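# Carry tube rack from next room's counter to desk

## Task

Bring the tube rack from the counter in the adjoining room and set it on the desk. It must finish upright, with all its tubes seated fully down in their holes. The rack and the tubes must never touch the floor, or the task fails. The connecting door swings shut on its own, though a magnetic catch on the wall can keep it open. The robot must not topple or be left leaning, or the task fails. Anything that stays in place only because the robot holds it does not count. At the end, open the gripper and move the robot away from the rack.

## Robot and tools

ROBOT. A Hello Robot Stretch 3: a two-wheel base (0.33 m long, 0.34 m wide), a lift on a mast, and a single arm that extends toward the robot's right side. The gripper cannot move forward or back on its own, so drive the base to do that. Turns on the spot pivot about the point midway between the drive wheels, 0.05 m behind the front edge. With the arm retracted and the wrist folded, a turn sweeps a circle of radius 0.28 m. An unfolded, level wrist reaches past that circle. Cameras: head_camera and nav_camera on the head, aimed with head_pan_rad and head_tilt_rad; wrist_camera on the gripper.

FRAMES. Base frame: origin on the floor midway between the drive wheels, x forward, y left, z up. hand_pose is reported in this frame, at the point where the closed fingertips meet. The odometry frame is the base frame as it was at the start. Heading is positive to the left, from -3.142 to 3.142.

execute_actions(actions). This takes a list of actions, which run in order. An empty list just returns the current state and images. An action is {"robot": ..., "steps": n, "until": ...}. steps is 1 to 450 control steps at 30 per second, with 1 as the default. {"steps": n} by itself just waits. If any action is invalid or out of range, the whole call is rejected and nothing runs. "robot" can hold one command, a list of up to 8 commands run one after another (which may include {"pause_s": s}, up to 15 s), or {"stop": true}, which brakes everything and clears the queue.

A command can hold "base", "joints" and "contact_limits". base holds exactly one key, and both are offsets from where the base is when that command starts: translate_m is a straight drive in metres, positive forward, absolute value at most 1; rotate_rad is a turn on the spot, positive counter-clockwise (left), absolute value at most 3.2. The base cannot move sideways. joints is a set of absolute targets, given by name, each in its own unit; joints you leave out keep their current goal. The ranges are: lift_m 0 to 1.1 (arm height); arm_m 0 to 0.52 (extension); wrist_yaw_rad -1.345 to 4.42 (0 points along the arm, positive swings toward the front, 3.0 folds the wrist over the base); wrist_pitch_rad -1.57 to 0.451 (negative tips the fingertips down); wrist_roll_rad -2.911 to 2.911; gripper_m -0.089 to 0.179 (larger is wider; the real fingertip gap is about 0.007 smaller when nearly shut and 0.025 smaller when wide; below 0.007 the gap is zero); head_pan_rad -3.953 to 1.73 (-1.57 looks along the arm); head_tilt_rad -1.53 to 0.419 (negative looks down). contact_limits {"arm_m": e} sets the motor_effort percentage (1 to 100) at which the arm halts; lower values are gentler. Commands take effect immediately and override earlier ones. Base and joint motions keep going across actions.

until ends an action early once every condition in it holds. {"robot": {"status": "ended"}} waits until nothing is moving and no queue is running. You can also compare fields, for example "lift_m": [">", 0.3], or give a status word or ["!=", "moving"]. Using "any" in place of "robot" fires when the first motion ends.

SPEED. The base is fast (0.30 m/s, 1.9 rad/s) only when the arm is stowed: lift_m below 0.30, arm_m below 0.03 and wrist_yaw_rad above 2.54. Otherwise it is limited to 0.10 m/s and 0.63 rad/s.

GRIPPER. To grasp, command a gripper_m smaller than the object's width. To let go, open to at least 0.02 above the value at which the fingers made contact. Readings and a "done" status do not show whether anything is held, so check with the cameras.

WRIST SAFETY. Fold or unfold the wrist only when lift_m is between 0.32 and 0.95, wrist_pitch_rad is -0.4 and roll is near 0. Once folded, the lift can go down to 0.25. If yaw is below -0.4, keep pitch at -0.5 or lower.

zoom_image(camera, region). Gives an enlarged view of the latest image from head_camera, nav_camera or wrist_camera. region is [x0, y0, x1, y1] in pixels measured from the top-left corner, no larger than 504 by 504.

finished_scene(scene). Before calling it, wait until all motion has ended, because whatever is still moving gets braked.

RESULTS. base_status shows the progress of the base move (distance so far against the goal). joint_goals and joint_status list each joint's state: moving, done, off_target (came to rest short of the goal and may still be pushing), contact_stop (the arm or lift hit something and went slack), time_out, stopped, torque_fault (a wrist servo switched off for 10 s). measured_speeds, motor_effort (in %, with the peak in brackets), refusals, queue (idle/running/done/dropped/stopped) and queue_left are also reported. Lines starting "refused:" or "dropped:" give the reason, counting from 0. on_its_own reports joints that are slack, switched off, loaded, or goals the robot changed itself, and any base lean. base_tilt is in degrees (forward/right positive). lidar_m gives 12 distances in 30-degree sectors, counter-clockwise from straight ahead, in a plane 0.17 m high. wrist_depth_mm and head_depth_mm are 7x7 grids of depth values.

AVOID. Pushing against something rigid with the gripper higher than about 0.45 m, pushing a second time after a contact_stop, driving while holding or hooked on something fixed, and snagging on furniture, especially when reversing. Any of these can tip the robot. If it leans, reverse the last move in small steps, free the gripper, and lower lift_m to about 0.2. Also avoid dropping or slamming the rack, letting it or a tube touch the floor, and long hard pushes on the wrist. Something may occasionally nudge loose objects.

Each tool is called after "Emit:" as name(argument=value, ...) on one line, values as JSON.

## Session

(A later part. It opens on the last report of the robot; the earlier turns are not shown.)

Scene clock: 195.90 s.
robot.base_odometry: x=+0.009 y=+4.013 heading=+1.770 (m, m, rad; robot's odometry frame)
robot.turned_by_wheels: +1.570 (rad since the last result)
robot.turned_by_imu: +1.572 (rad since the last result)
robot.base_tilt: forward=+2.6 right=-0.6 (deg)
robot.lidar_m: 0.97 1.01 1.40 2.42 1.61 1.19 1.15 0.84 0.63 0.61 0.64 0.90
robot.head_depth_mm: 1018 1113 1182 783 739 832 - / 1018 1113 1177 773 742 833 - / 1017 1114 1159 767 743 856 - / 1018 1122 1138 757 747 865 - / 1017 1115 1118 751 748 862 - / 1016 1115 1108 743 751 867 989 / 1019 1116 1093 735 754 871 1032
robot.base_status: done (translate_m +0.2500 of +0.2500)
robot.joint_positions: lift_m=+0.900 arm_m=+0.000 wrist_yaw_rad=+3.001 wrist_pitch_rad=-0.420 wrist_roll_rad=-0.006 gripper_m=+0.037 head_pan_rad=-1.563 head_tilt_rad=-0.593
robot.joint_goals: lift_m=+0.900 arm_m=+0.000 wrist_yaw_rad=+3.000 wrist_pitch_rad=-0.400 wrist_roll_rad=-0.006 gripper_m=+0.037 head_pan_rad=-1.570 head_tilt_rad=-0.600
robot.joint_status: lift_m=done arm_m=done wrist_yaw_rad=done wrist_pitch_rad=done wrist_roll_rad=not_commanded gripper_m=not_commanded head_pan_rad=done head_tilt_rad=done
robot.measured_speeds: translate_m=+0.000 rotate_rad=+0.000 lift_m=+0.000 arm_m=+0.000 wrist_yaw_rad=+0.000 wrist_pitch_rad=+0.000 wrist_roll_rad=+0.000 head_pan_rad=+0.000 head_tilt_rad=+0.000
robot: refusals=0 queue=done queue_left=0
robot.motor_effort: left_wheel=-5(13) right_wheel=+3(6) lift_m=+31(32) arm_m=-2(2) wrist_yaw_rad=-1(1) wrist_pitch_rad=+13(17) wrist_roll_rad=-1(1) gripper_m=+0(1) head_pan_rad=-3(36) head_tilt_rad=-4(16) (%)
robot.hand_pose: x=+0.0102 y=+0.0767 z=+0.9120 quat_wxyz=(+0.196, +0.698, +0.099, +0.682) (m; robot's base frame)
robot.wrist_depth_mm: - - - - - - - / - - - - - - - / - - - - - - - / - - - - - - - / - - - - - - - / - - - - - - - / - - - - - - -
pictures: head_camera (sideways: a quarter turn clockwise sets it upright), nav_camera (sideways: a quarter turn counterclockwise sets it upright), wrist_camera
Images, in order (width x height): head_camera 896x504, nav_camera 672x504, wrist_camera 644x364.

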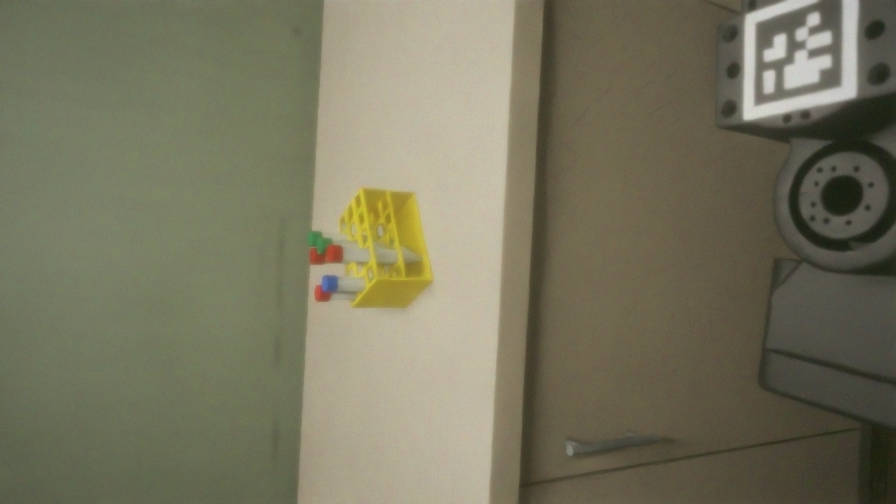

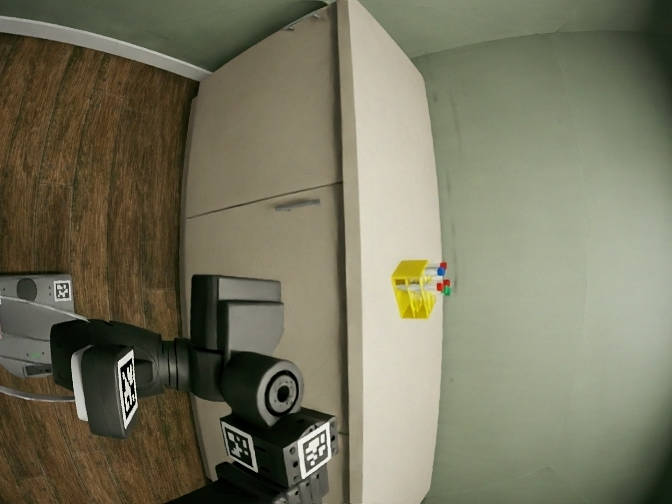

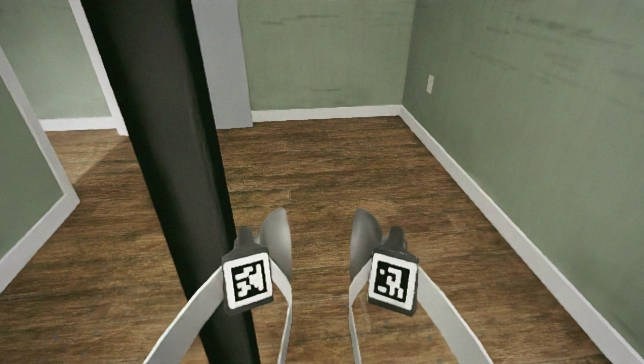

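Emit:
zoom_image(camera="head_camera", region=[290,170,450,330])

Emit:
execute_actions(actions=[{"robot":[{"joints":{"lift_m":0.95}},{"joints":{"wrist_yaw_rad":1.5}},{"joints":{"lift_m":1.08,"wrist_yaw_rad":0.0,"wrist_pitch_rad":-0.3,"gripper_m":0.15}}],"steps":300,"until":{"robot":{"status":"ended"}}}])

Region (290, 170, 450, 330) of head_camera's 896x504 image, scaled by 3.150, with more detail than that image has.

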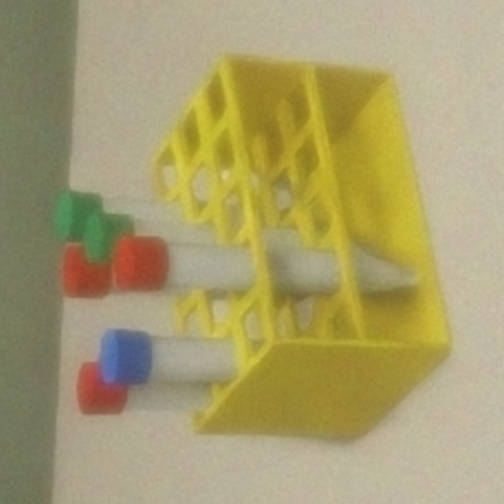

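Scene clock: 203.20 s.
robot.base_odometry: x=+0.009 y=+4.013 heading=+1.770 (m, m, rad; robot's odometry frame)
robot.turned_by_wheels: +0.000 (rad since the last result)
robot.turned_by_imu: -0.002 (rad since the last result)
robot.base_tilt: forward=+2.5 right=-0.5 (deg)
robot.lidar_m: 0.97 1.01 1.40 2.42 1.61 1.19 1.15 0.84 0.63 0.61 0.64 0.90
robot.head_depth_mm: 1019 - - - - - 999 / 1021 - - - - - 1058 / 1010 - - - - - 1062 / 1021 1095 - 793 - 880 1013 / 1016 1118 1120 792 750 860 1026 / 1014 1118 1108 709 754 869 1027 / 1025 1116 1092 736 753 871 1029
robot.base_status: done (translate_m +0.2500 of +0.2500)
robot.joint_positions: lift_m=+1.080 arm_m=+0.000 wrist_yaw_rad=+0.002 wrist_pitch_rad=-0.321 wrist_roll_rad=-0.006 gripper_m=+0.150 head_pan_rad=-1.563 head_tilt_rad=-0.593
robot.joint_goals: lift_m=+1.080 arm_m=+0.000 wrist_yaw_rad=+0.000 wrist_pitch_rad=-0.300 wrist_roll_rad=-0.006 gripper_m=+0.150 head_pan_rad=-1.570 head_tilt_rad=-0.600
robot.joint_status: lift_m=done arm_m=done wrist_yaw_rad=done wrist_pitch_rad=done wrist_roll_rad=not_commanded gripper_m=done head_pan_rad=done head_tilt_rad=done
robot.measured_speeds: translate_m=+0.000 rotate_rad=+0.000 lift_m=+0.000 arm_m=+0.000 wrist_yaw_rad=+0.000 wrist_pitch_rad=+0.000 wrist_roll_rad=+0.000 head_pan_rad=+0.000 head_tilt_rad=+0.000
robot: refusals=0 queue=done queue_left=0
robot.motor_effort: left_wheel=-5(5) right_wheel=+3(2) lift_m=+31(32) arm_m=-2(1) wrist_yaw_rad=-2(4) wrist_pitch_rad=+13(16) wrist_roll_rad=-1(1) gripper_m=+0(84) head_pan_rad=-3(3) head_tilt_rad=-3(2) (%)
robot.hand_pose: x=-0.0211 y=-0.3808 z=+1.1148 quat_wxyz=(+0.700, +0.114, -0.696, -0.112) (m; robot's base frame)
robot.wrist_depth_mm: 881 860 877 859 870 847 867 / 951 932 918 944 916 908 913 / - - 953 960 958 922 936 / 679 696 681 608 687 681 684 / 518 553 518 520 523 543 522 / 505 - 455 452 453 - 440 / 568 554 537 535 516 512 488
pictures: head_camera (sideways: a quarter turn clockwise sets it upright), nav_camera (sideways: a quarter turn counterclockwise sets it upright), wrist_camera
Images, in order (width x height): head_camera 896x504, nav_camera 672x504, wrist_camera 644x364.

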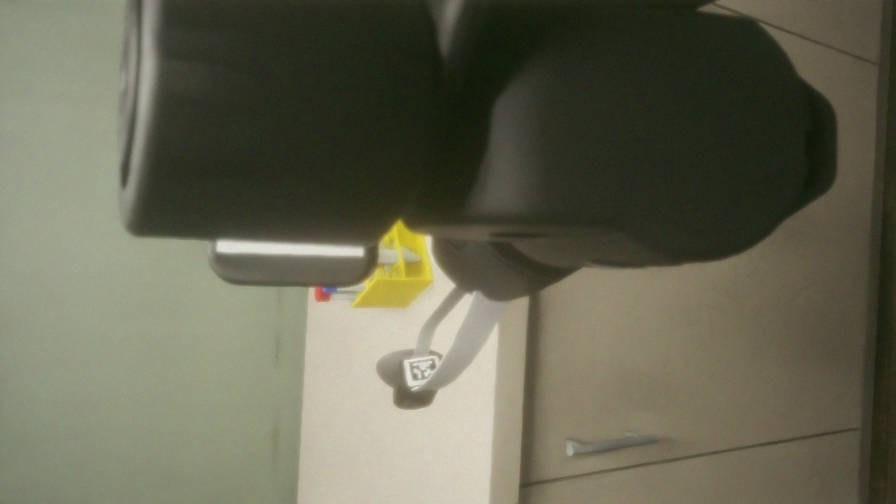

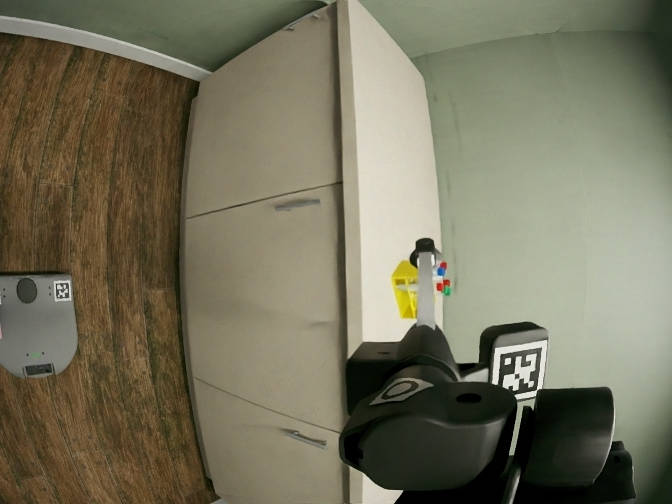

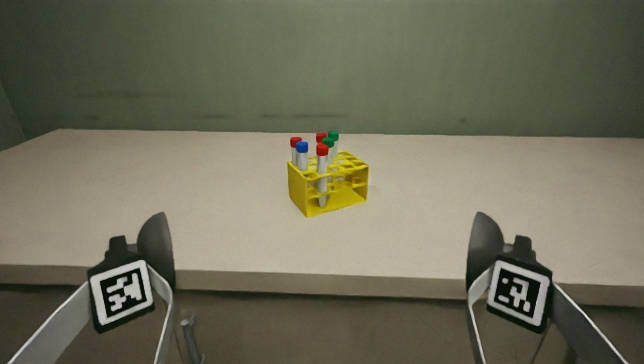

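Emit:
execute_actions(actions=[{"robot":{"joints":{"lift_m":1.0,"arm_m":0.12,"wrist_pitch_rad":-0.2,"head_tilt_rad":-0.7}},"steps":300,"until":{"robot":{"status":"ended"}}}])

Emit:
zoom_image(camera="wrist_camera", region=[220,80,440,260])

Scene clock: 213.97 s.
robot.base_odometry: x=+0.009 y=+4.013 heading=+1.770 (m, m, rad; robot's odometry frame)
robot.turned_by_wheels: +0.000 (rad since the last result)
robot.turned_by_imu: -0.001 (rad since the last result)
robot.base_tilt: forward=+2.4 right=-0.6 (deg)
robot.lidar_m: 0.97 1.01 1.40 2.42 1.61 1.19 1.15 0.84 0.63 0.61 0.64 0.90
robot.head_depth_mm: 1017 1105 - - 831 980 1205 / 1024 1108 - - 838 983 1203 / 1020 1130 - - 837 990 1190 / 1019 1124 - - 843 993 1192 / 1019 1122 872 722 829 994 1180 / 1023 1127 863 715 830 1005 1204 / 1028 1127 855 706 832 1010 1190
robot.base_status: done (translate_m +0.2500 of +0.2500)
robot.joint_positions: lift_m=+1.000 arm_m=+0.120 wrist_yaw_rad=+0.001 wrist_pitch_rad=-0.222 wrist_roll_rad=-0.006 gripper_m=+0.150 head_pan_rad=-1.563 head_tilt_rad=-0.691
robot.joint_goals: lift_m=+1.000 arm_m=+0.120 wrist_yaw_rad=+0.000 wrist_pitch_rad=-0.200 wrist_roll_rad=-0.006 gripper_m=+0.150 head_pan_rad=-1.570 head_tilt_rad=-0.700
robot.joint_status: lift_m=done arm_m=done wrist_yaw_rad=done wrist_pitch_rad=done wrist_roll_rad=not_commanded gripper_m=done head_pan_rad=done head_tilt_rad=done
robot.measured_speeds: translate_m=+0.000 rotate_rad=+0.000 lift_m=+0.000 arm_m=+0.000 wrist_yaw_rad=+0.000 wrist_pitch_rad=+0.000 wrist_roll_rad=+0.000 head_pan_rad=+0.000 head_tilt_rad=+0.000
robot: refusals=0 queue=done queue_left=0
robot.motor_effort: left_wheel=-5(5) right_wheel=+2(3) lift_m=+22(31) arm_m=+3(5) wrist_yaw_rad=+0(2) wrist_pitch_rad=+14(17) wrist_roll_rad=-1(1) gripper_m=+1(0) head_pan_rad=-3(3) head_tilt_rad=-3(11) (%)
robot.hand_pose: x=-0.0212 y=-0.5093 z=+1.0589 quat_wxyz=(+0.705, +0.079, -0.700, -0.078) (m; robot's base frame)
robot.wrist_depth_mm: 776 762 760 759 750 740 735 / 828 805 796 803 779 773 795 / 858 842 849 836 828 821 826 / 661 663 657 438 663 658 661 / 470 498 472 444 467 506 470 / 369 - 367 364 366 - 363 / 313 307 304 300 298 299 300
pictures: head_camera (sideways: a quarter turn clockwise sets it upright), nav_camera (sideways: a quarter turn counterclockwise sets it upright), wrist_camera
Images, in order (width x height): head_camera 896x504, nav_camera 672x504, wrist_camera 644x364.

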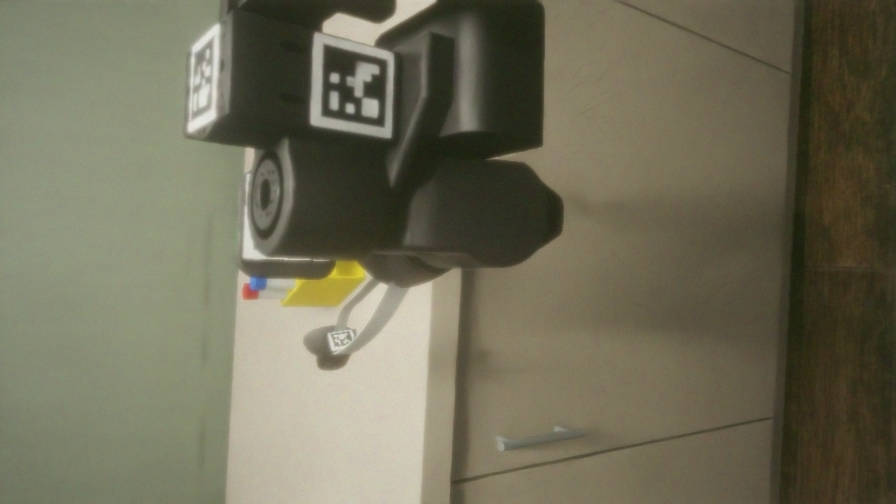

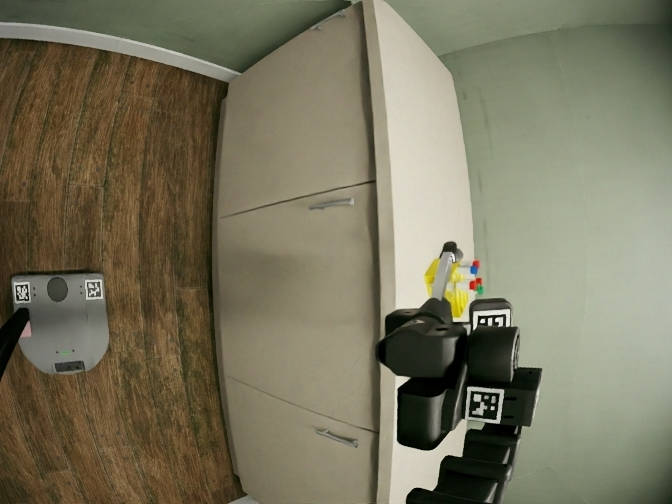

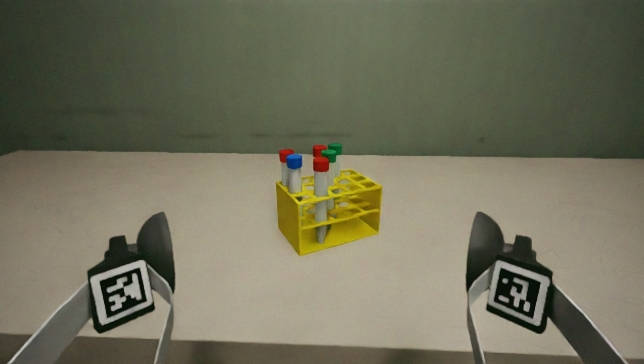

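Region (220, 80, 440, 260) of wrist_camera's 644x364 image, scaled by 2.291; it fills the top 412 rows of this view, and the rest is white.

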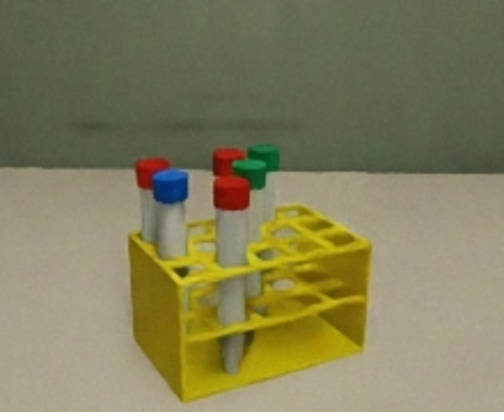

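Emit:
execute_actions(actions=[{"robot":{"base":{"translate_m":-0.115},"joints":{"lift_m":1.0,"arm_m":0.2,"wrist_pitch_rad":-0.1,"wrist_yaw_rad":0.47,"gripper_m":0.179,"head_pan_rad":-1.45}},"steps":300,"until":{"robot":{"status":"ended"}}}])

Scene clock: 220.63 s.
robot.base_odometry: x=+0.032 y=+3.900 heading=+1.770 (m, m, rad; robot's odometry frame)
robot.turned_by_wheels: +0.000 (rad since the last result)
robot.turned_by_imu: -0.002 (rad since the last result)
robot.base_tilt: forward=+2.5 right=-0.5 (deg)
robot.lidar_m: 1.09 1.13 1.56 2.41 1.45 1.07 1.04 0.83 0.63 0.61 0.64 0.90
robot.head_depth_mm: 993 - - 668 773 916 1157 / 1005 1087 - 684 787 940 1181 / 1021 1101 - 682 805 960 1172 / 1029 1114 776 716 822 987 1190 / 1043 1132 787 725 838 1015 1199 / 1053 1153 819 732 856 1039 1204 / 1060 1151 851 741 879 1072 1200
robot.base_status: done (translate_m -0.1150 of -0.1150)
robot.joint_positions: lift_m=+1.000 arm_m=+0.200 wrist_yaw_rad=+0.468 wrist_pitch_rad=-0.123 wrist_roll_rad=-0.006 gripper_m=+0.179 head_pan_rad=-1.457 head_tilt_rad=-0.692
robot.joint_goals: lift_m=+1.000 arm_m=+0.200 wrist_yaw_rad=+0.470 wrist_pitch_rad=-0.100 wrist_roll_rad=-0.006 gripper_m=+0.179 head_pan_rad=-1.450 head_tilt_rad=-0.700
robot.joint_status: lift_m=done arm_m=done wrist_yaw_rad=done wrist_pitch_rad=done wrist_roll_rad=not_commanded gripper_m=done head_pan_rad=done head_tilt_rad=done
robot.measured_speeds: translate_m=+0.000 rotate_rad=+0.000 lift_m=+0.000 arm_m=+0.000 wrist_yaw_rad=+0.000 wrist_pitch_rad=+0.000 wrist_roll_rad=+0.000 head_pan_rad=+0.000 head_tilt_rad=+0.000
robot: refusals=0 queue=done queue_left=0
robot.motor_effort: left_wheel=-4(11) right_wheel=+2(4) lift_m=+21(22) arm_m=+3(1) wrist_yaw_rad=+2(2) wrist_pitch_rad=+14(19) wrist_roll_rad=-1(1) gripper_m=+1(84) head_pan_rad=+3(14) head_tilt_rad=-2(3) (%)
robot.hand_pose: x=+0.0920 y=-0.5690 z=+1.0835 quat_wxyz=(+0.699, +0.206, -0.674, +0.122) (m; robot's base frame)
robot.wrist_depth_mm: 809 - 930 801 711 631 565 / 822 - 979 839 740 652 584 / 840 - - 865 761 672 614 / 833 903 912 853 776 691 625 / 620 588 588 577 370 636 596 / 479 434 432 434 360 380 443 / 534 361 345 343 346 345 330
pictures: head_camera (sideways: a quarter turn clockwise sets it upright), nav_camera (sideways: a quarter turn counterclockwise sets it upright), wrist_camera
Images, in order (width x height): head_camera 896x504, nav_camera 672x504, wrist_camera 644x364.

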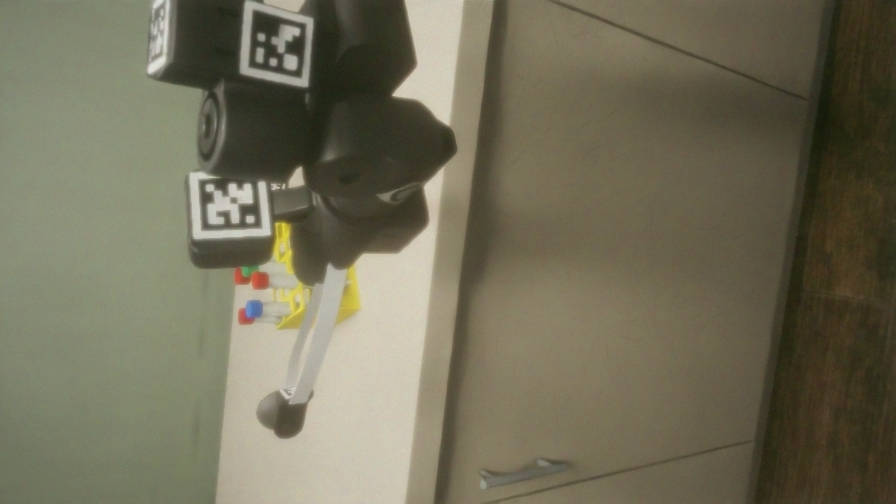

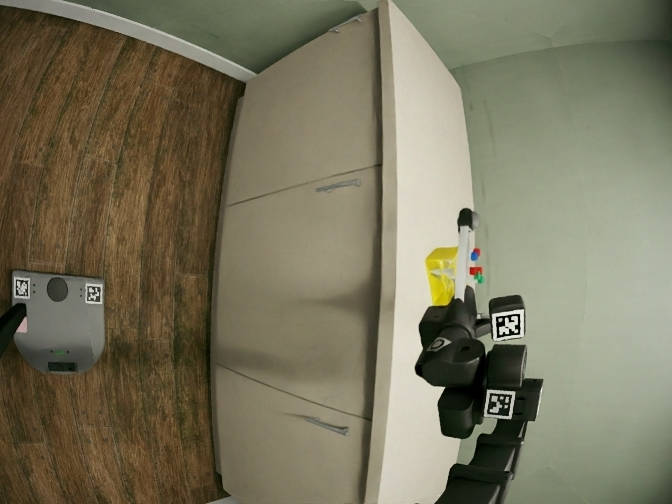

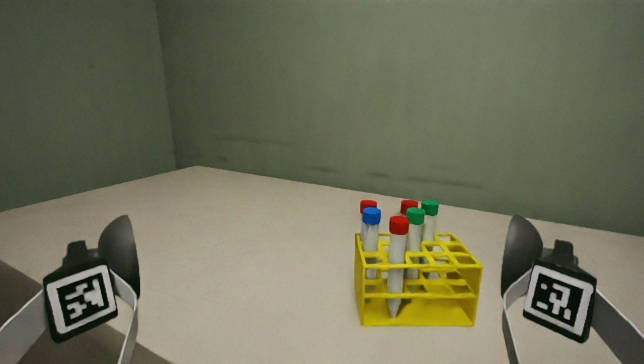

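Emit:
execute_actions(actions=[{"robot":[{"joints":{"lift_m":0.95}},{"joints":{"arm_m":0.33}}],"steps":300,"until":{"robot":{"status":"ended"}}}])

Scene clock: 228.67 s.
robot.base_odometry: x=+0.032 y=+3.900 heading=+1.770 (m, m, rad; robot's odometry frame)
robot.turned_by_wheels: +0.000 (rad since the last result)
robot.turned_by_imu: -0.002 (rad since the last result)
robot.base_tilt: forward=+2.5 right=-0.5 (deg)
robot.lidar_m: 1.08 1.13 1.57 2.41 1.45 1.07 1.04 0.83 0.63 0.61 0.64 0.90
robot.head_depth_mm: 994 1083 826 691 770 915 1154 / 1005 1081 - 705 785 940 1176 / 1014 1106 - 702 802 960 1178 / 1026 1126 788 717 820 985 1191 / 1045 1140 785 720 839 1016 1205 / 1047 1153 860 728 858 1040 1201 / 1065 1151 851 741 876 1068 1195
robot.base_status: done (translate_m -0.1150 of -0.1150)
robot.joint_positions: lift_m=+0.950 arm_m=+0.330 wrist_yaw_rad=+0.469 wrist_pitch_rad=-0.122 wrist_roll_rad=-0.006 gripper_m=+0.179 head_pan_rad=-1.457 head_tilt_rad=-0.692
robot.joint_goals: lift_m=+0.950 arm_m=+0.330 wrist_yaw_rad=+0.470 wrist_pitch_rad=-0.100 wrist_roll_rad=-0.006 gripper_m=+0.179 head_pan_rad=-1.450 head_tilt_rad=-0.700
robot.joint_status: lift_m=done arm_m=done wrist_yaw_rad=done wrist_pitch_rad=done wrist_roll_rad=not_commanded gripper_m=done head_pan_rad=done head_tilt_rad=done
robot.measured_speeds: translate_m=+0.000 rotate_rad=+0.000 lift_m=+0.000 arm_m=+0.000 wrist_yaw_rad=+0.000 wrist_pitch_rad=+0.000 wrist_roll_rad=+0.000 head_pan_rad=+0.000 head_tilt_rad=+0.000
robot: refusals=0 queue=done queue_left=0
robot.motor_effort: left_wheel=-4(4) right_wheel=+2(2) lift_m=+22(21) arm_m=+3(4) wrist_yaw_rad=+1(1) wrist_pitch_rad=+14(14) wrist_roll_rad=-1(1) gripper_m=+1(0) head_pan_rad=+3(3) head_tilt_rad=-3(3) (%)
robot.hand_pose: x=+0.0922 y=-0.6990 z=+1.0337 quat_wxyz=(+0.699, +0.206, -0.674, +0.122) (m; robot's base frame)
robot.wrist_depth_mm: 815 917 772 672 590 518 471 / 825 949 833 687 611 543 493 / 828 - 870 722 637 563 502 / 770 740 741 718 629 575 514 / 480 472 479 246 269 509 477 / 369 349 350 250 252 280 360 / 266 276 276 253 260 266 266
pictures: head_camera (sideways: a quarter turn clockwise sets it upright), nav_camera (sideways: a quarter turn counterclockwise sets it upright), wrist_camera
Images, in order (width x height): head_camera 896x504, nav_camera 672x504, wrist_camera 644x364.

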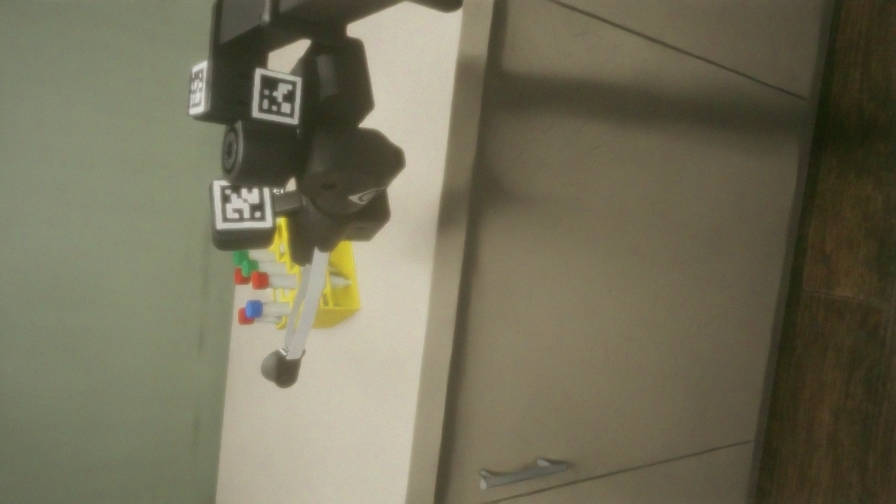

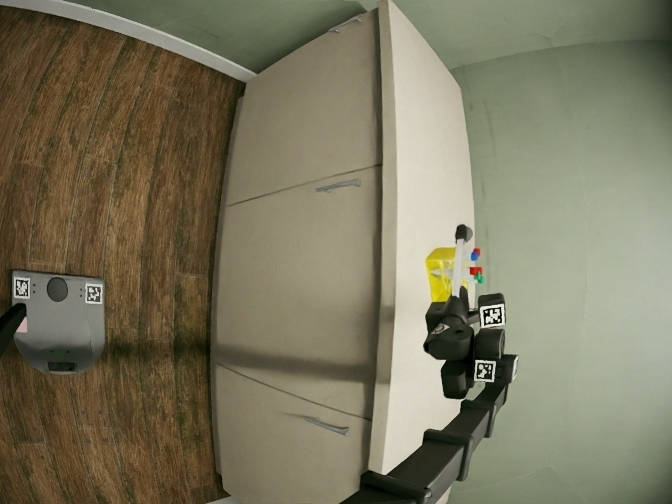

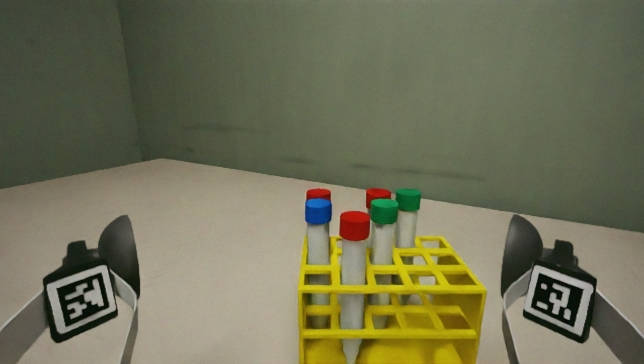

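Emit:
execute_actions(actions=[{"robot":[{"base":{"translate_m":-0.055}},{"joints":{"lift_m":0.87,"wrist_pitch_rad":-0.15}}],"steps":300,"until":{"robot":{"status":"ended"}}}])

Scene clock: 238.30 s.
robot.base_odometry: x=+0.043 y=+3.846 heading=+1.770 (m, m, rad; robot's odometry frame)
robot.turned_by_wheels: +0.000 (rad since the last result)
robot.turned_by_imu: -0.002 (rad since the last result)
robot.base_tilt: forward=+2.5 right=-0.5 (deg)
robot.lidar_m: 1.14 1.19 1.64 2.41 1.38 1.02 0.98 0.83 0.62 0.61 0.64 0.89
robot.head_depth_mm: 995 1101 971 - 787 916 1163 / 1002 1118 1017 707 785 938 1183 / 1020 1128 997 - 799 959 1170 / 1023 1127 836 718 819 981 1195 / 1037 1139 785 719 838 1003 1210 / 1051 1152 822 728 856 1039 1203 / 1060 1151 849 743 878 1061 1201
robot.base_status: done (translate_m -0.0550 of -0.0550)
robot.joint_positions: lift_m=+0.870 arm_m=+0.330 wrist_yaw_rad=+0.469 wrist_pitch_rad=-0.168 wrist_roll_rad=-0.006 gripper_m=+0.179 head_pan_rad=-1.457 head_tilt_rad=-0.692
robot.joint_goals: lift_m=+0.870 arm_m=+0.330 wrist_yaw_rad=+0.470 wrist_pitch_rad=-0.150 wrist_roll_rad=-0.006 gripper_m=+0.179 head_pan_rad=-1.450 head_tilt_rad=-0.700
robot.joint_status: lift_m=done arm_m=done wrist_yaw_rad=done wrist_pitch_rad=done wrist_roll_rad=not_commanded gripper_m=done head_pan_rad=done head_tilt_rad=done
robot.measured_speeds: translate_m=+0.000 rotate_rad=+0.000 lift_m=+0.000 arm_m=+0.000 wrist_yaw_rad=+0.000 wrist_pitch_rad=+0.000 wrist_roll_rad=+0.000 head_pan_rad=+0.000 head_tilt_rad=+0.000
robot: refusals=0 queue=done queue_left=0
robot.motor_effort: left_wheel=-3(10) right_wheel=+2(5) lift_m=+22(22) arm_m=+2(3) wrist_yaw_rad=+0(0) wrist_pitch_rad=+11(17) wrist_roll_rad=-1(1) gripper_m=+0(0) head_pan_rad=+3(3) head_tilt_rad=-3(2) (%)
robot.hand_pose: x=+0.0909 y=-0.6965 z=+0.9423 quat_wxyz=(+0.701, +0.221, -0.669, +0.106) (m; robot's base frame)
robot.wrist_depth_mm: 852 899 772 660 581 525 474 / 872 962 795 664 610 537 488 / 730 718 612 246 609 554 508 / 375 375 281 253 315 377 372 / 272 256 254 249 248 272 254 / - 192 192 192 192 192 197 / 149 155 154 155 154 155 150
pictures: head_camera (sideways: a quarter turn clockwise sets it upright), nav_camera (sideways: a quarter turn counterclockwise sets it upright), wrist_camera
Images, in order (width x height): head_camera 896x504, nav_camera 672x504, wrist_camera 644x364.

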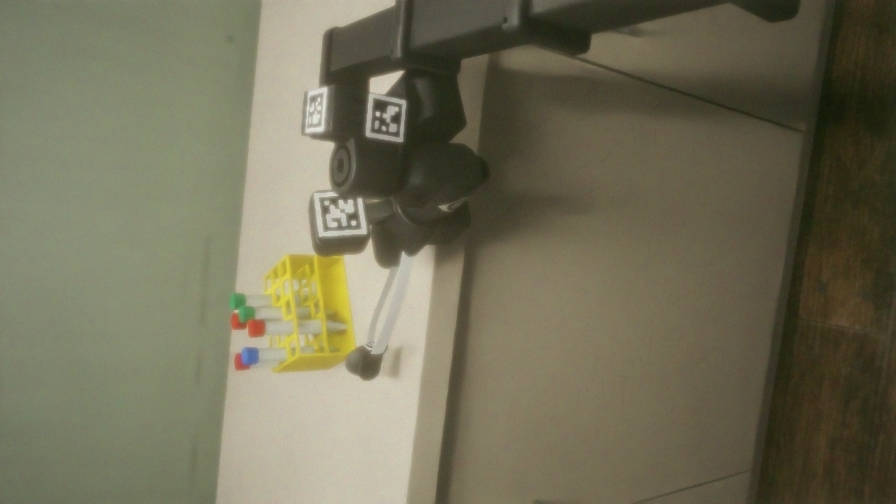

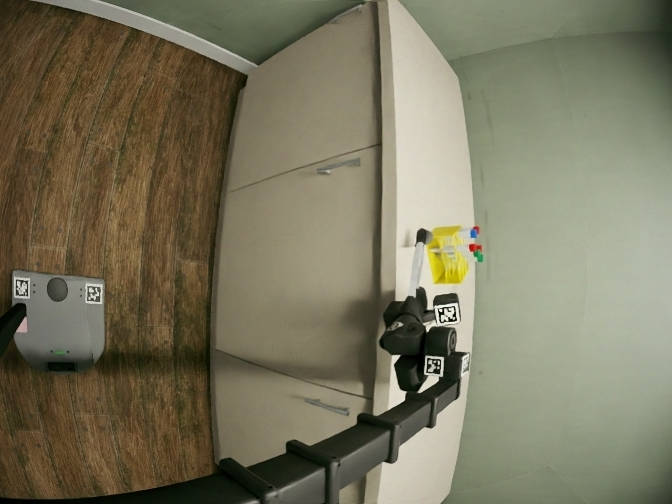

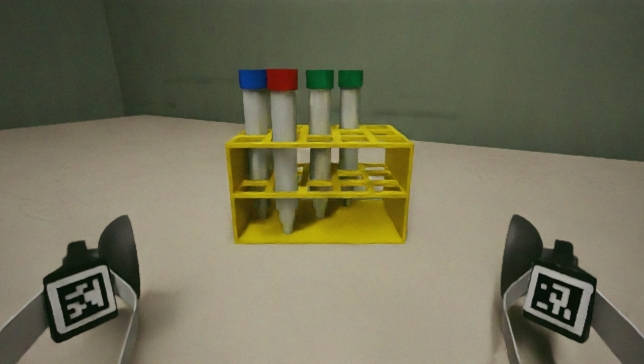

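Emit:
execute_actions(actions=[{"robot":{"base":{"translate_m":0.04},"joints":{"arm_m":0.41},"contact_limits":{"arm_m":12}},"steps":300,"until":{"robot":{"status":"ended"}}}])

Scene clock: 244.47 s.
robot.base_odometry: x=+0.035 y=+3.885 heading=+1.770 (m, m, rad; robot's odometry frame)
robot.turned_by_wheels: +0.000 (rad since the last result)
robot.turned_by_imu: -0.001 (rad since the last result)
robot.base_tilt: forward=+2.5 right=-0.4 (deg)
robot.lidar_m: 1.10 1.15 1.59 2.41 1.43 1.06 1.02 0.83 0.62 0.61 0.64 0.90
robot.head_depth_mm: 998 1098 1026 - 792 913 1157 / 1000 1117 - 686 787 935 1175 / 1011 1131 - 678 800 960 1172 / 1029 1129 804 715 819 988 1187 / 1037 1141 769 721 837 1011 1204 / 1050 1158 861 731 855 1040 1202 / 1064 1154 852 740 874 1066 1192
robot.base_status: done (translate_m +0.0400 of +0.0400)
robot.joint_positions: lift_m=+0.870 arm_m=+0.410 wrist_yaw_rad=+0.469 wrist_pitch_rad=-0.168 wrist_roll_rad=-0.006 gripper_m=+0.179 head_pan_rad=-1.457 head_tilt_rad=-0.692
robot.joint_goals: lift_m=+0.870 arm_m=+0.410 wrist_yaw_rad=+0.470 wrist_pitch_rad=-0.150 wrist_roll_rad=-0.006 gripper_m=+0.179 head_pan_rad=-1.450 head_tilt_rad=-0.700
robot.joint_status: lift_m=done arm_m=done wrist_yaw_rad=done wrist_pitch_rad=done wrist_roll_rad=not_commanded gripper_m=done head_pan_rad=done head_tilt_rad=done
robot.measured_speeds: translate_m=+0.000 rotate_rad=+0.000 lift_m=+0.000 arm_m=+0.000 wrist_yaw_rad=+0.000 wrist_pitch_rad=+0.000 wrist_roll_rad=+0.000 head_pan_rad=+0.000 head_tilt_rad=+0.000
robot: refusals=0 queue=done queue_left=0
robot.motor_effort: left_wheel=-4(6) right_wheel=+2(6) lift_m=+22(22) arm_m=+3(0) wrist_yaw_rad=+0(0) wrist_pitch_rad=+12(11) wrist_roll_rad=-1(1) gripper_m=+0(0) head_pan_rad=+3(3) head_tilt_rad=-3(3) (%)
robot.contact_limits: arm_m 12 (drawing in: default 16, maximum 26; extending or still: default 23, maximum 37)
robot.hand_pose: x=+0.0909 y=-0.7765 z=+0.9423 quat_wxyz=(+0.701, +0.221, -0.669, +0.106) (m; robot's base frame)
robot.wrist_depth_mm: 823 803 678 584 519 459 419 / 835 851 147 175 521 480 428 / 705 717 155 187 548 488 441 / 376 378 139 163 157 374 372 / 270 238 158 178 176 252 254 / - 174 162 178 170 192 198 / 149 154 154 154 154 154 149
pictures: head_camera (sideways: a quarter turn clockwise sets it upright), nav_camera (sideways: a quarter turn counterclockwise sets it upright), wrist_camera
Images, in order (width x height): head_camera 896x504, nav_camera 672x504, wrist_camera 644x364.

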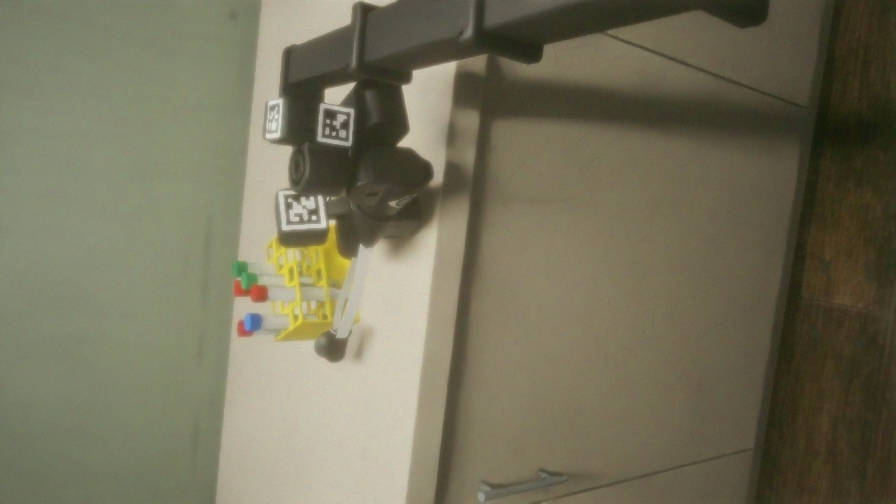

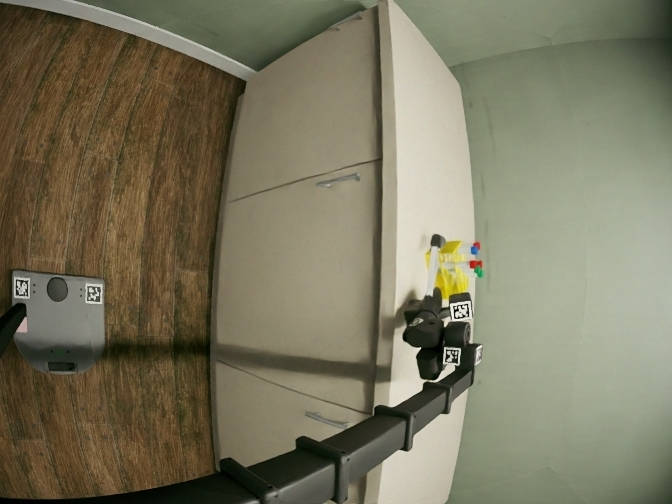

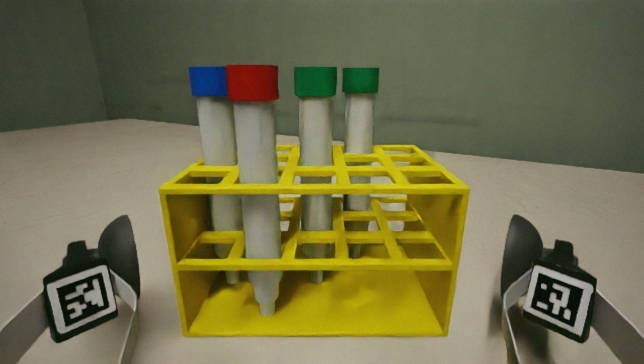

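Emit:
execute_actions(actions=[{"robot":{"base":{"translate_m":0.017},"joints":{"arm_m":0.445},"contact_limits":{"arm_m":12}},"steps":300,"until":{"robot":{"status":"ended"}}},{"robot":{"joints":{"gripper_m":0.10}},"steps":90,"until":{"robot":{"status":"ended"}}}])

Scene clock: 250.63 s.
robot.base_odometry: x=+0.032 y=+3.902 heading=+1.770 (m, m, rad; robot's odometry frame)
robot.turned_by_wheels: +0.000 (rad since the last result)
robot.turned_by_imu: -0.001 (rad since the last result)
robot.base_tilt: forward=+2.5 right=-0.5 (deg)
robot.lidar_m: 1.08 1.13 1.57 2.41 1.46 1.08 1.04 0.83 0.63 0.61 0.64 0.90
robot.head_depth_mm: 993 1102 1030 - 790 912 1157 / 1003 1119 - 704 786 937 1172 / 1013 1128 - 682 804 962 1171 / 1027 1121 795 717 820 982 1190 / 1038 1137 795 722 839 1016 1204 / 1055 1150 864 731 857 1044 1198 / 1063 1152 853 741 877 1073 1192
robot.base_status: done (translate_m +0.0170 of +0.0170)
robot.joint_positions: lift_m=+0.870 arm_m=+0.445 wrist_yaw_rad=+0.469 wrist_pitch_rad=-0.168 wrist_roll_rad=-0.006 gripper_m=+0.101 head_pan_rad=-1.457 head_tilt_rad=-0.692
robot.joint_goals: lift_m=+0.870 arm_m=+0.445 wrist_yaw_rad=+0.470 wrist_pitch_rad=-0.150 wrist_roll_rad=-0.006 gripper_m=+0.100 head_pan_rad=-1.450 head_tilt_rad=-0.700
robot.joint_status: lift_m=done arm_m=done wrist_yaw_rad=done wrist_pitch_rad=done wrist_roll_rad=not_commanded gripper_m=done head_pan_rad=done head_tilt_rad=done
robot.measured_speeds: translate_m=+0.000 rotate_rad=+0.000 lift_m=+0.000 arm_m=+0.000 wrist_yaw_rad=+0.000 wrist_pitch_rad=+0.000 wrist_roll_rad=+0.000 head_pan_rad=+0.000 head_tilt_rad=+0.000
robot: refusals=0 queue=done queue_left=0
robot.motor_effort: left_wheel=-4(5) right_wheel=+2(6) lift_m=+22(22) arm_m=+3(3) wrist_yaw_rad=+0(1) wrist_pitch_rad=+11(11) wrist_roll_rad=-1(1) gripper_m=-28(91) head_pan_rad=+3(2) head_tilt_rad=-3(3) (%)
robot.contact_limits: arm_m 12 (drawing in: default 16, maximum 26; extending or still: default 23, maximum 37)
robot.hand_pose: x=+0.0910 y=-0.8114 z=+0.9423 quat_wxyz=(+0.701, +0.221, -0.669, +0.107) (m; robot's base frame)
robot.wrist_depth_mm: 797 757 639 551 489 429 390 / 838 814 132 548 487 445 403 / 726 714 140 171 517 463 415 / 373 374 125 147 151 375 373 / 253 238 150 158 163 246 255 / 192 134 144 169 170 - 193 / - 148 150 150 151 151 154
pictures: head_camera (sideways: a quarter turn clockwise sets it upright), nav_camera (sideways: a quarter turn counterclockwise sets it upright), wrist_camera
Images, in order (width x height): head_camera 896x504, nav_camera 672x504, wrist_camera 644x364.

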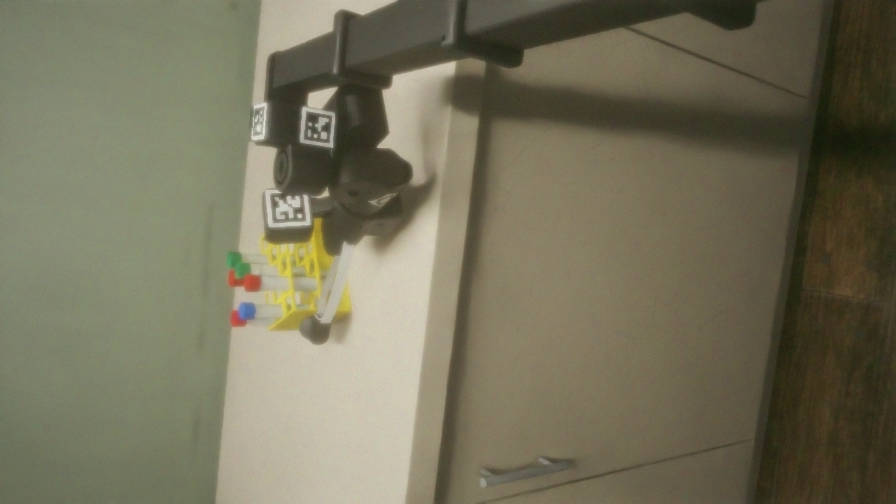

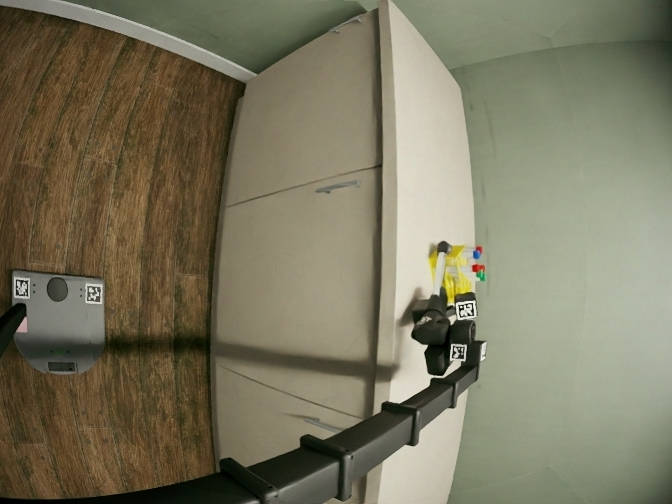

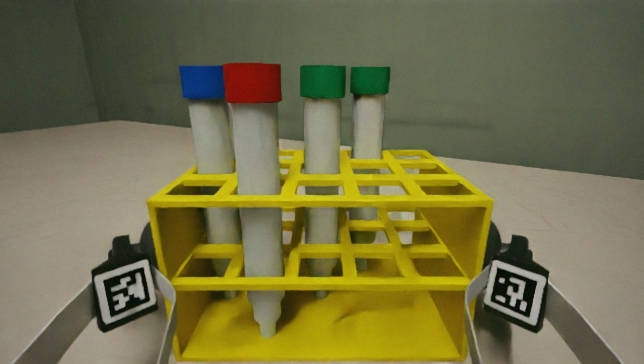

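Emit:
execute_actions(actions=[{"robot":[{"joints":{"gripper_m":0.179}},{"base":{"translate_m":0.011},"joints":{"arm_m":0.468},"contact_limits":{"arm_m":12}},{"joints":{"gripper_m":0.07}},{"pause_s":0.5},{"joints":{"lift_m":0.91}}],"steps":400,"until":{"robot":{"status":"ended"}}}])

Scene clock: 259.97 s.
robot.base_odometry: x=+0.029 y=+3.913 heading=+1.770 (m, m, rad; robot's odometry frame)
robot.turned_by_wheels: +0.000 (rad since the last result)
robot.turned_by_imu: -0.003 (rad since the last result)
robot.base_tilt: forward=+2.4 right=-0.5 (deg)
robot.lidar_m: 1.07 1.12 1.55 2.41 1.47 1.08 1.05 0.83 0.62 0.61 0.64 0.90
robot.head_depth_mm: 992 1095 - 677 773 923 1158 / 1006 1093 819 708 789 944 1179 / 1015 1111 - 703 806 965 1168 / 1024 1112 818 718 819 985 1182 / 1041 1121 828 720 843 1017 1201 / 1047 1150 861 731 856 1046 1192 / 1062 1149 847 748 880 1074 1200
robot.base_status: done (translate_m +0.0110 of +0.0110)
robot.joint_positions: lift_m=+0.910 arm_m=+0.468 wrist_yaw_rad=+0.470 wrist_pitch_rad=-0.180 wrist_roll_rad=-0.006 gripper_m=+0.077 head_pan_rad=-1.457 head_tilt_rad=-0.692
robot.joint_goals: lift_m=+0.910 arm_m=+0.468 wrist_yaw_rad=+0.470 wrist_pitch_rad=-0.150 wrist_roll_rad=-0.006 gripper_m=+0.076 head_pan_rad=-1.450 head_tilt_rad=-0.700
robot.joint_status: lift_m=done arm_m=done wrist_yaw_rad=done wrist_pitch_rad=done wrist_roll_rad=not_commanded gripper_m=done head_pan_rad=done head_tilt_rad=done
robot.measured_speeds: translate_m=+0.000 rotate_rad=+0.000 lift_m=+0.000 arm_m=+0.000 wrist_yaw_rad=+0.000 wrist_pitch_rad=+0.000 wrist_roll_rad=+0.000 head_pan_rad=+0.000 head_tilt_rad=+0.000
robot: refusals=0 queue=done queue_left=0
robot.on_its_own: gripper_m is held at +0.076, not at your +0.070, by its stall guard, which is still easing
robot.motor_effort: left_wheel=-4(6) right_wheel=+2(7) lift_m=+32(33) arm_m=+2(2) wrist_yaw_rad=+0(0) wrist_pitch_rad=+19(21) wrist_roll_rad=-1(1) gripper_m=-22(99) head_pan_rad=+3(3) head_tilt_rad=-3(4) (%)
robot.contact_limits: arm_m 12 (drawing in: default 16, maximum 26; extending or still: default 23, maximum 37)
robot.hand_pose: x=+0.0907 y=-0.8338 z=+0.9788 quat_wxyz=(+0.702, +0.226, -0.668, +0.102) (m; robot's base frame)
robot.wrist_depth_mm: 784 724 615 518 464 411 372 / 818 793 608 532 478 428 386 / 786 766 154 179 493 445 398 / 474 473 134 158 180 452 409 / 323 317 151 166 184 328 327 / 249 - 140 169 147 - 248 / 200 197 146 153 152 192 200
pictures: head_camera (sideways: a quarter turn clockwise sets it upright), nav_camera (sideways: a quarter turn counterclockwise sets it upright), wrist_camera
Images, in order (width x height): head_camera 896x504, nav_camera 672x504, wrist_camera 644x364.

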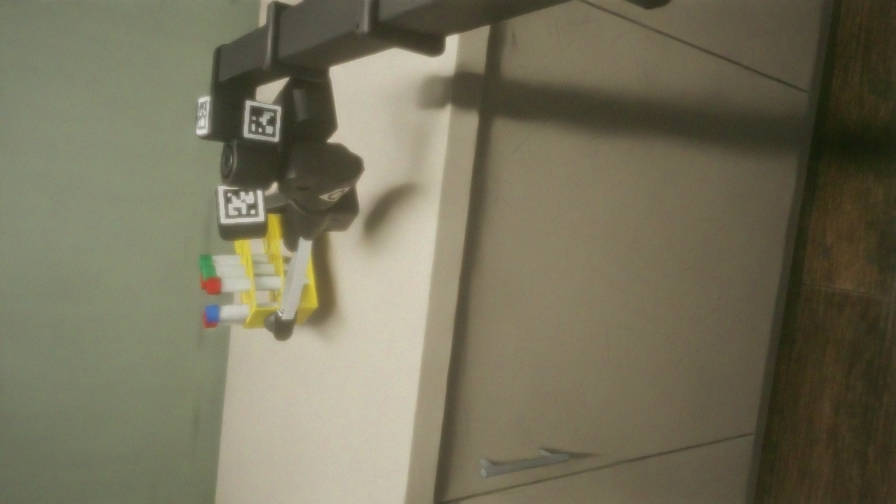

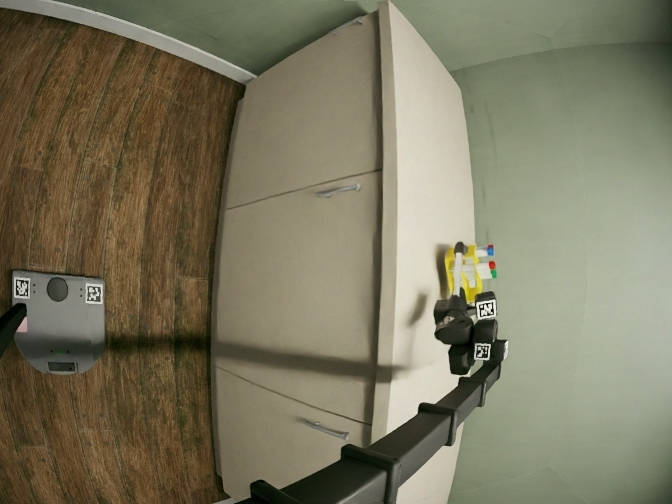

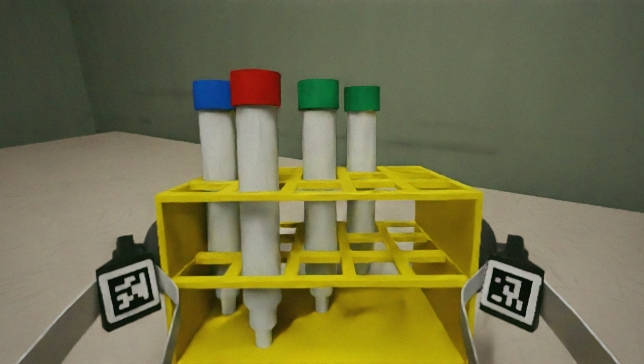

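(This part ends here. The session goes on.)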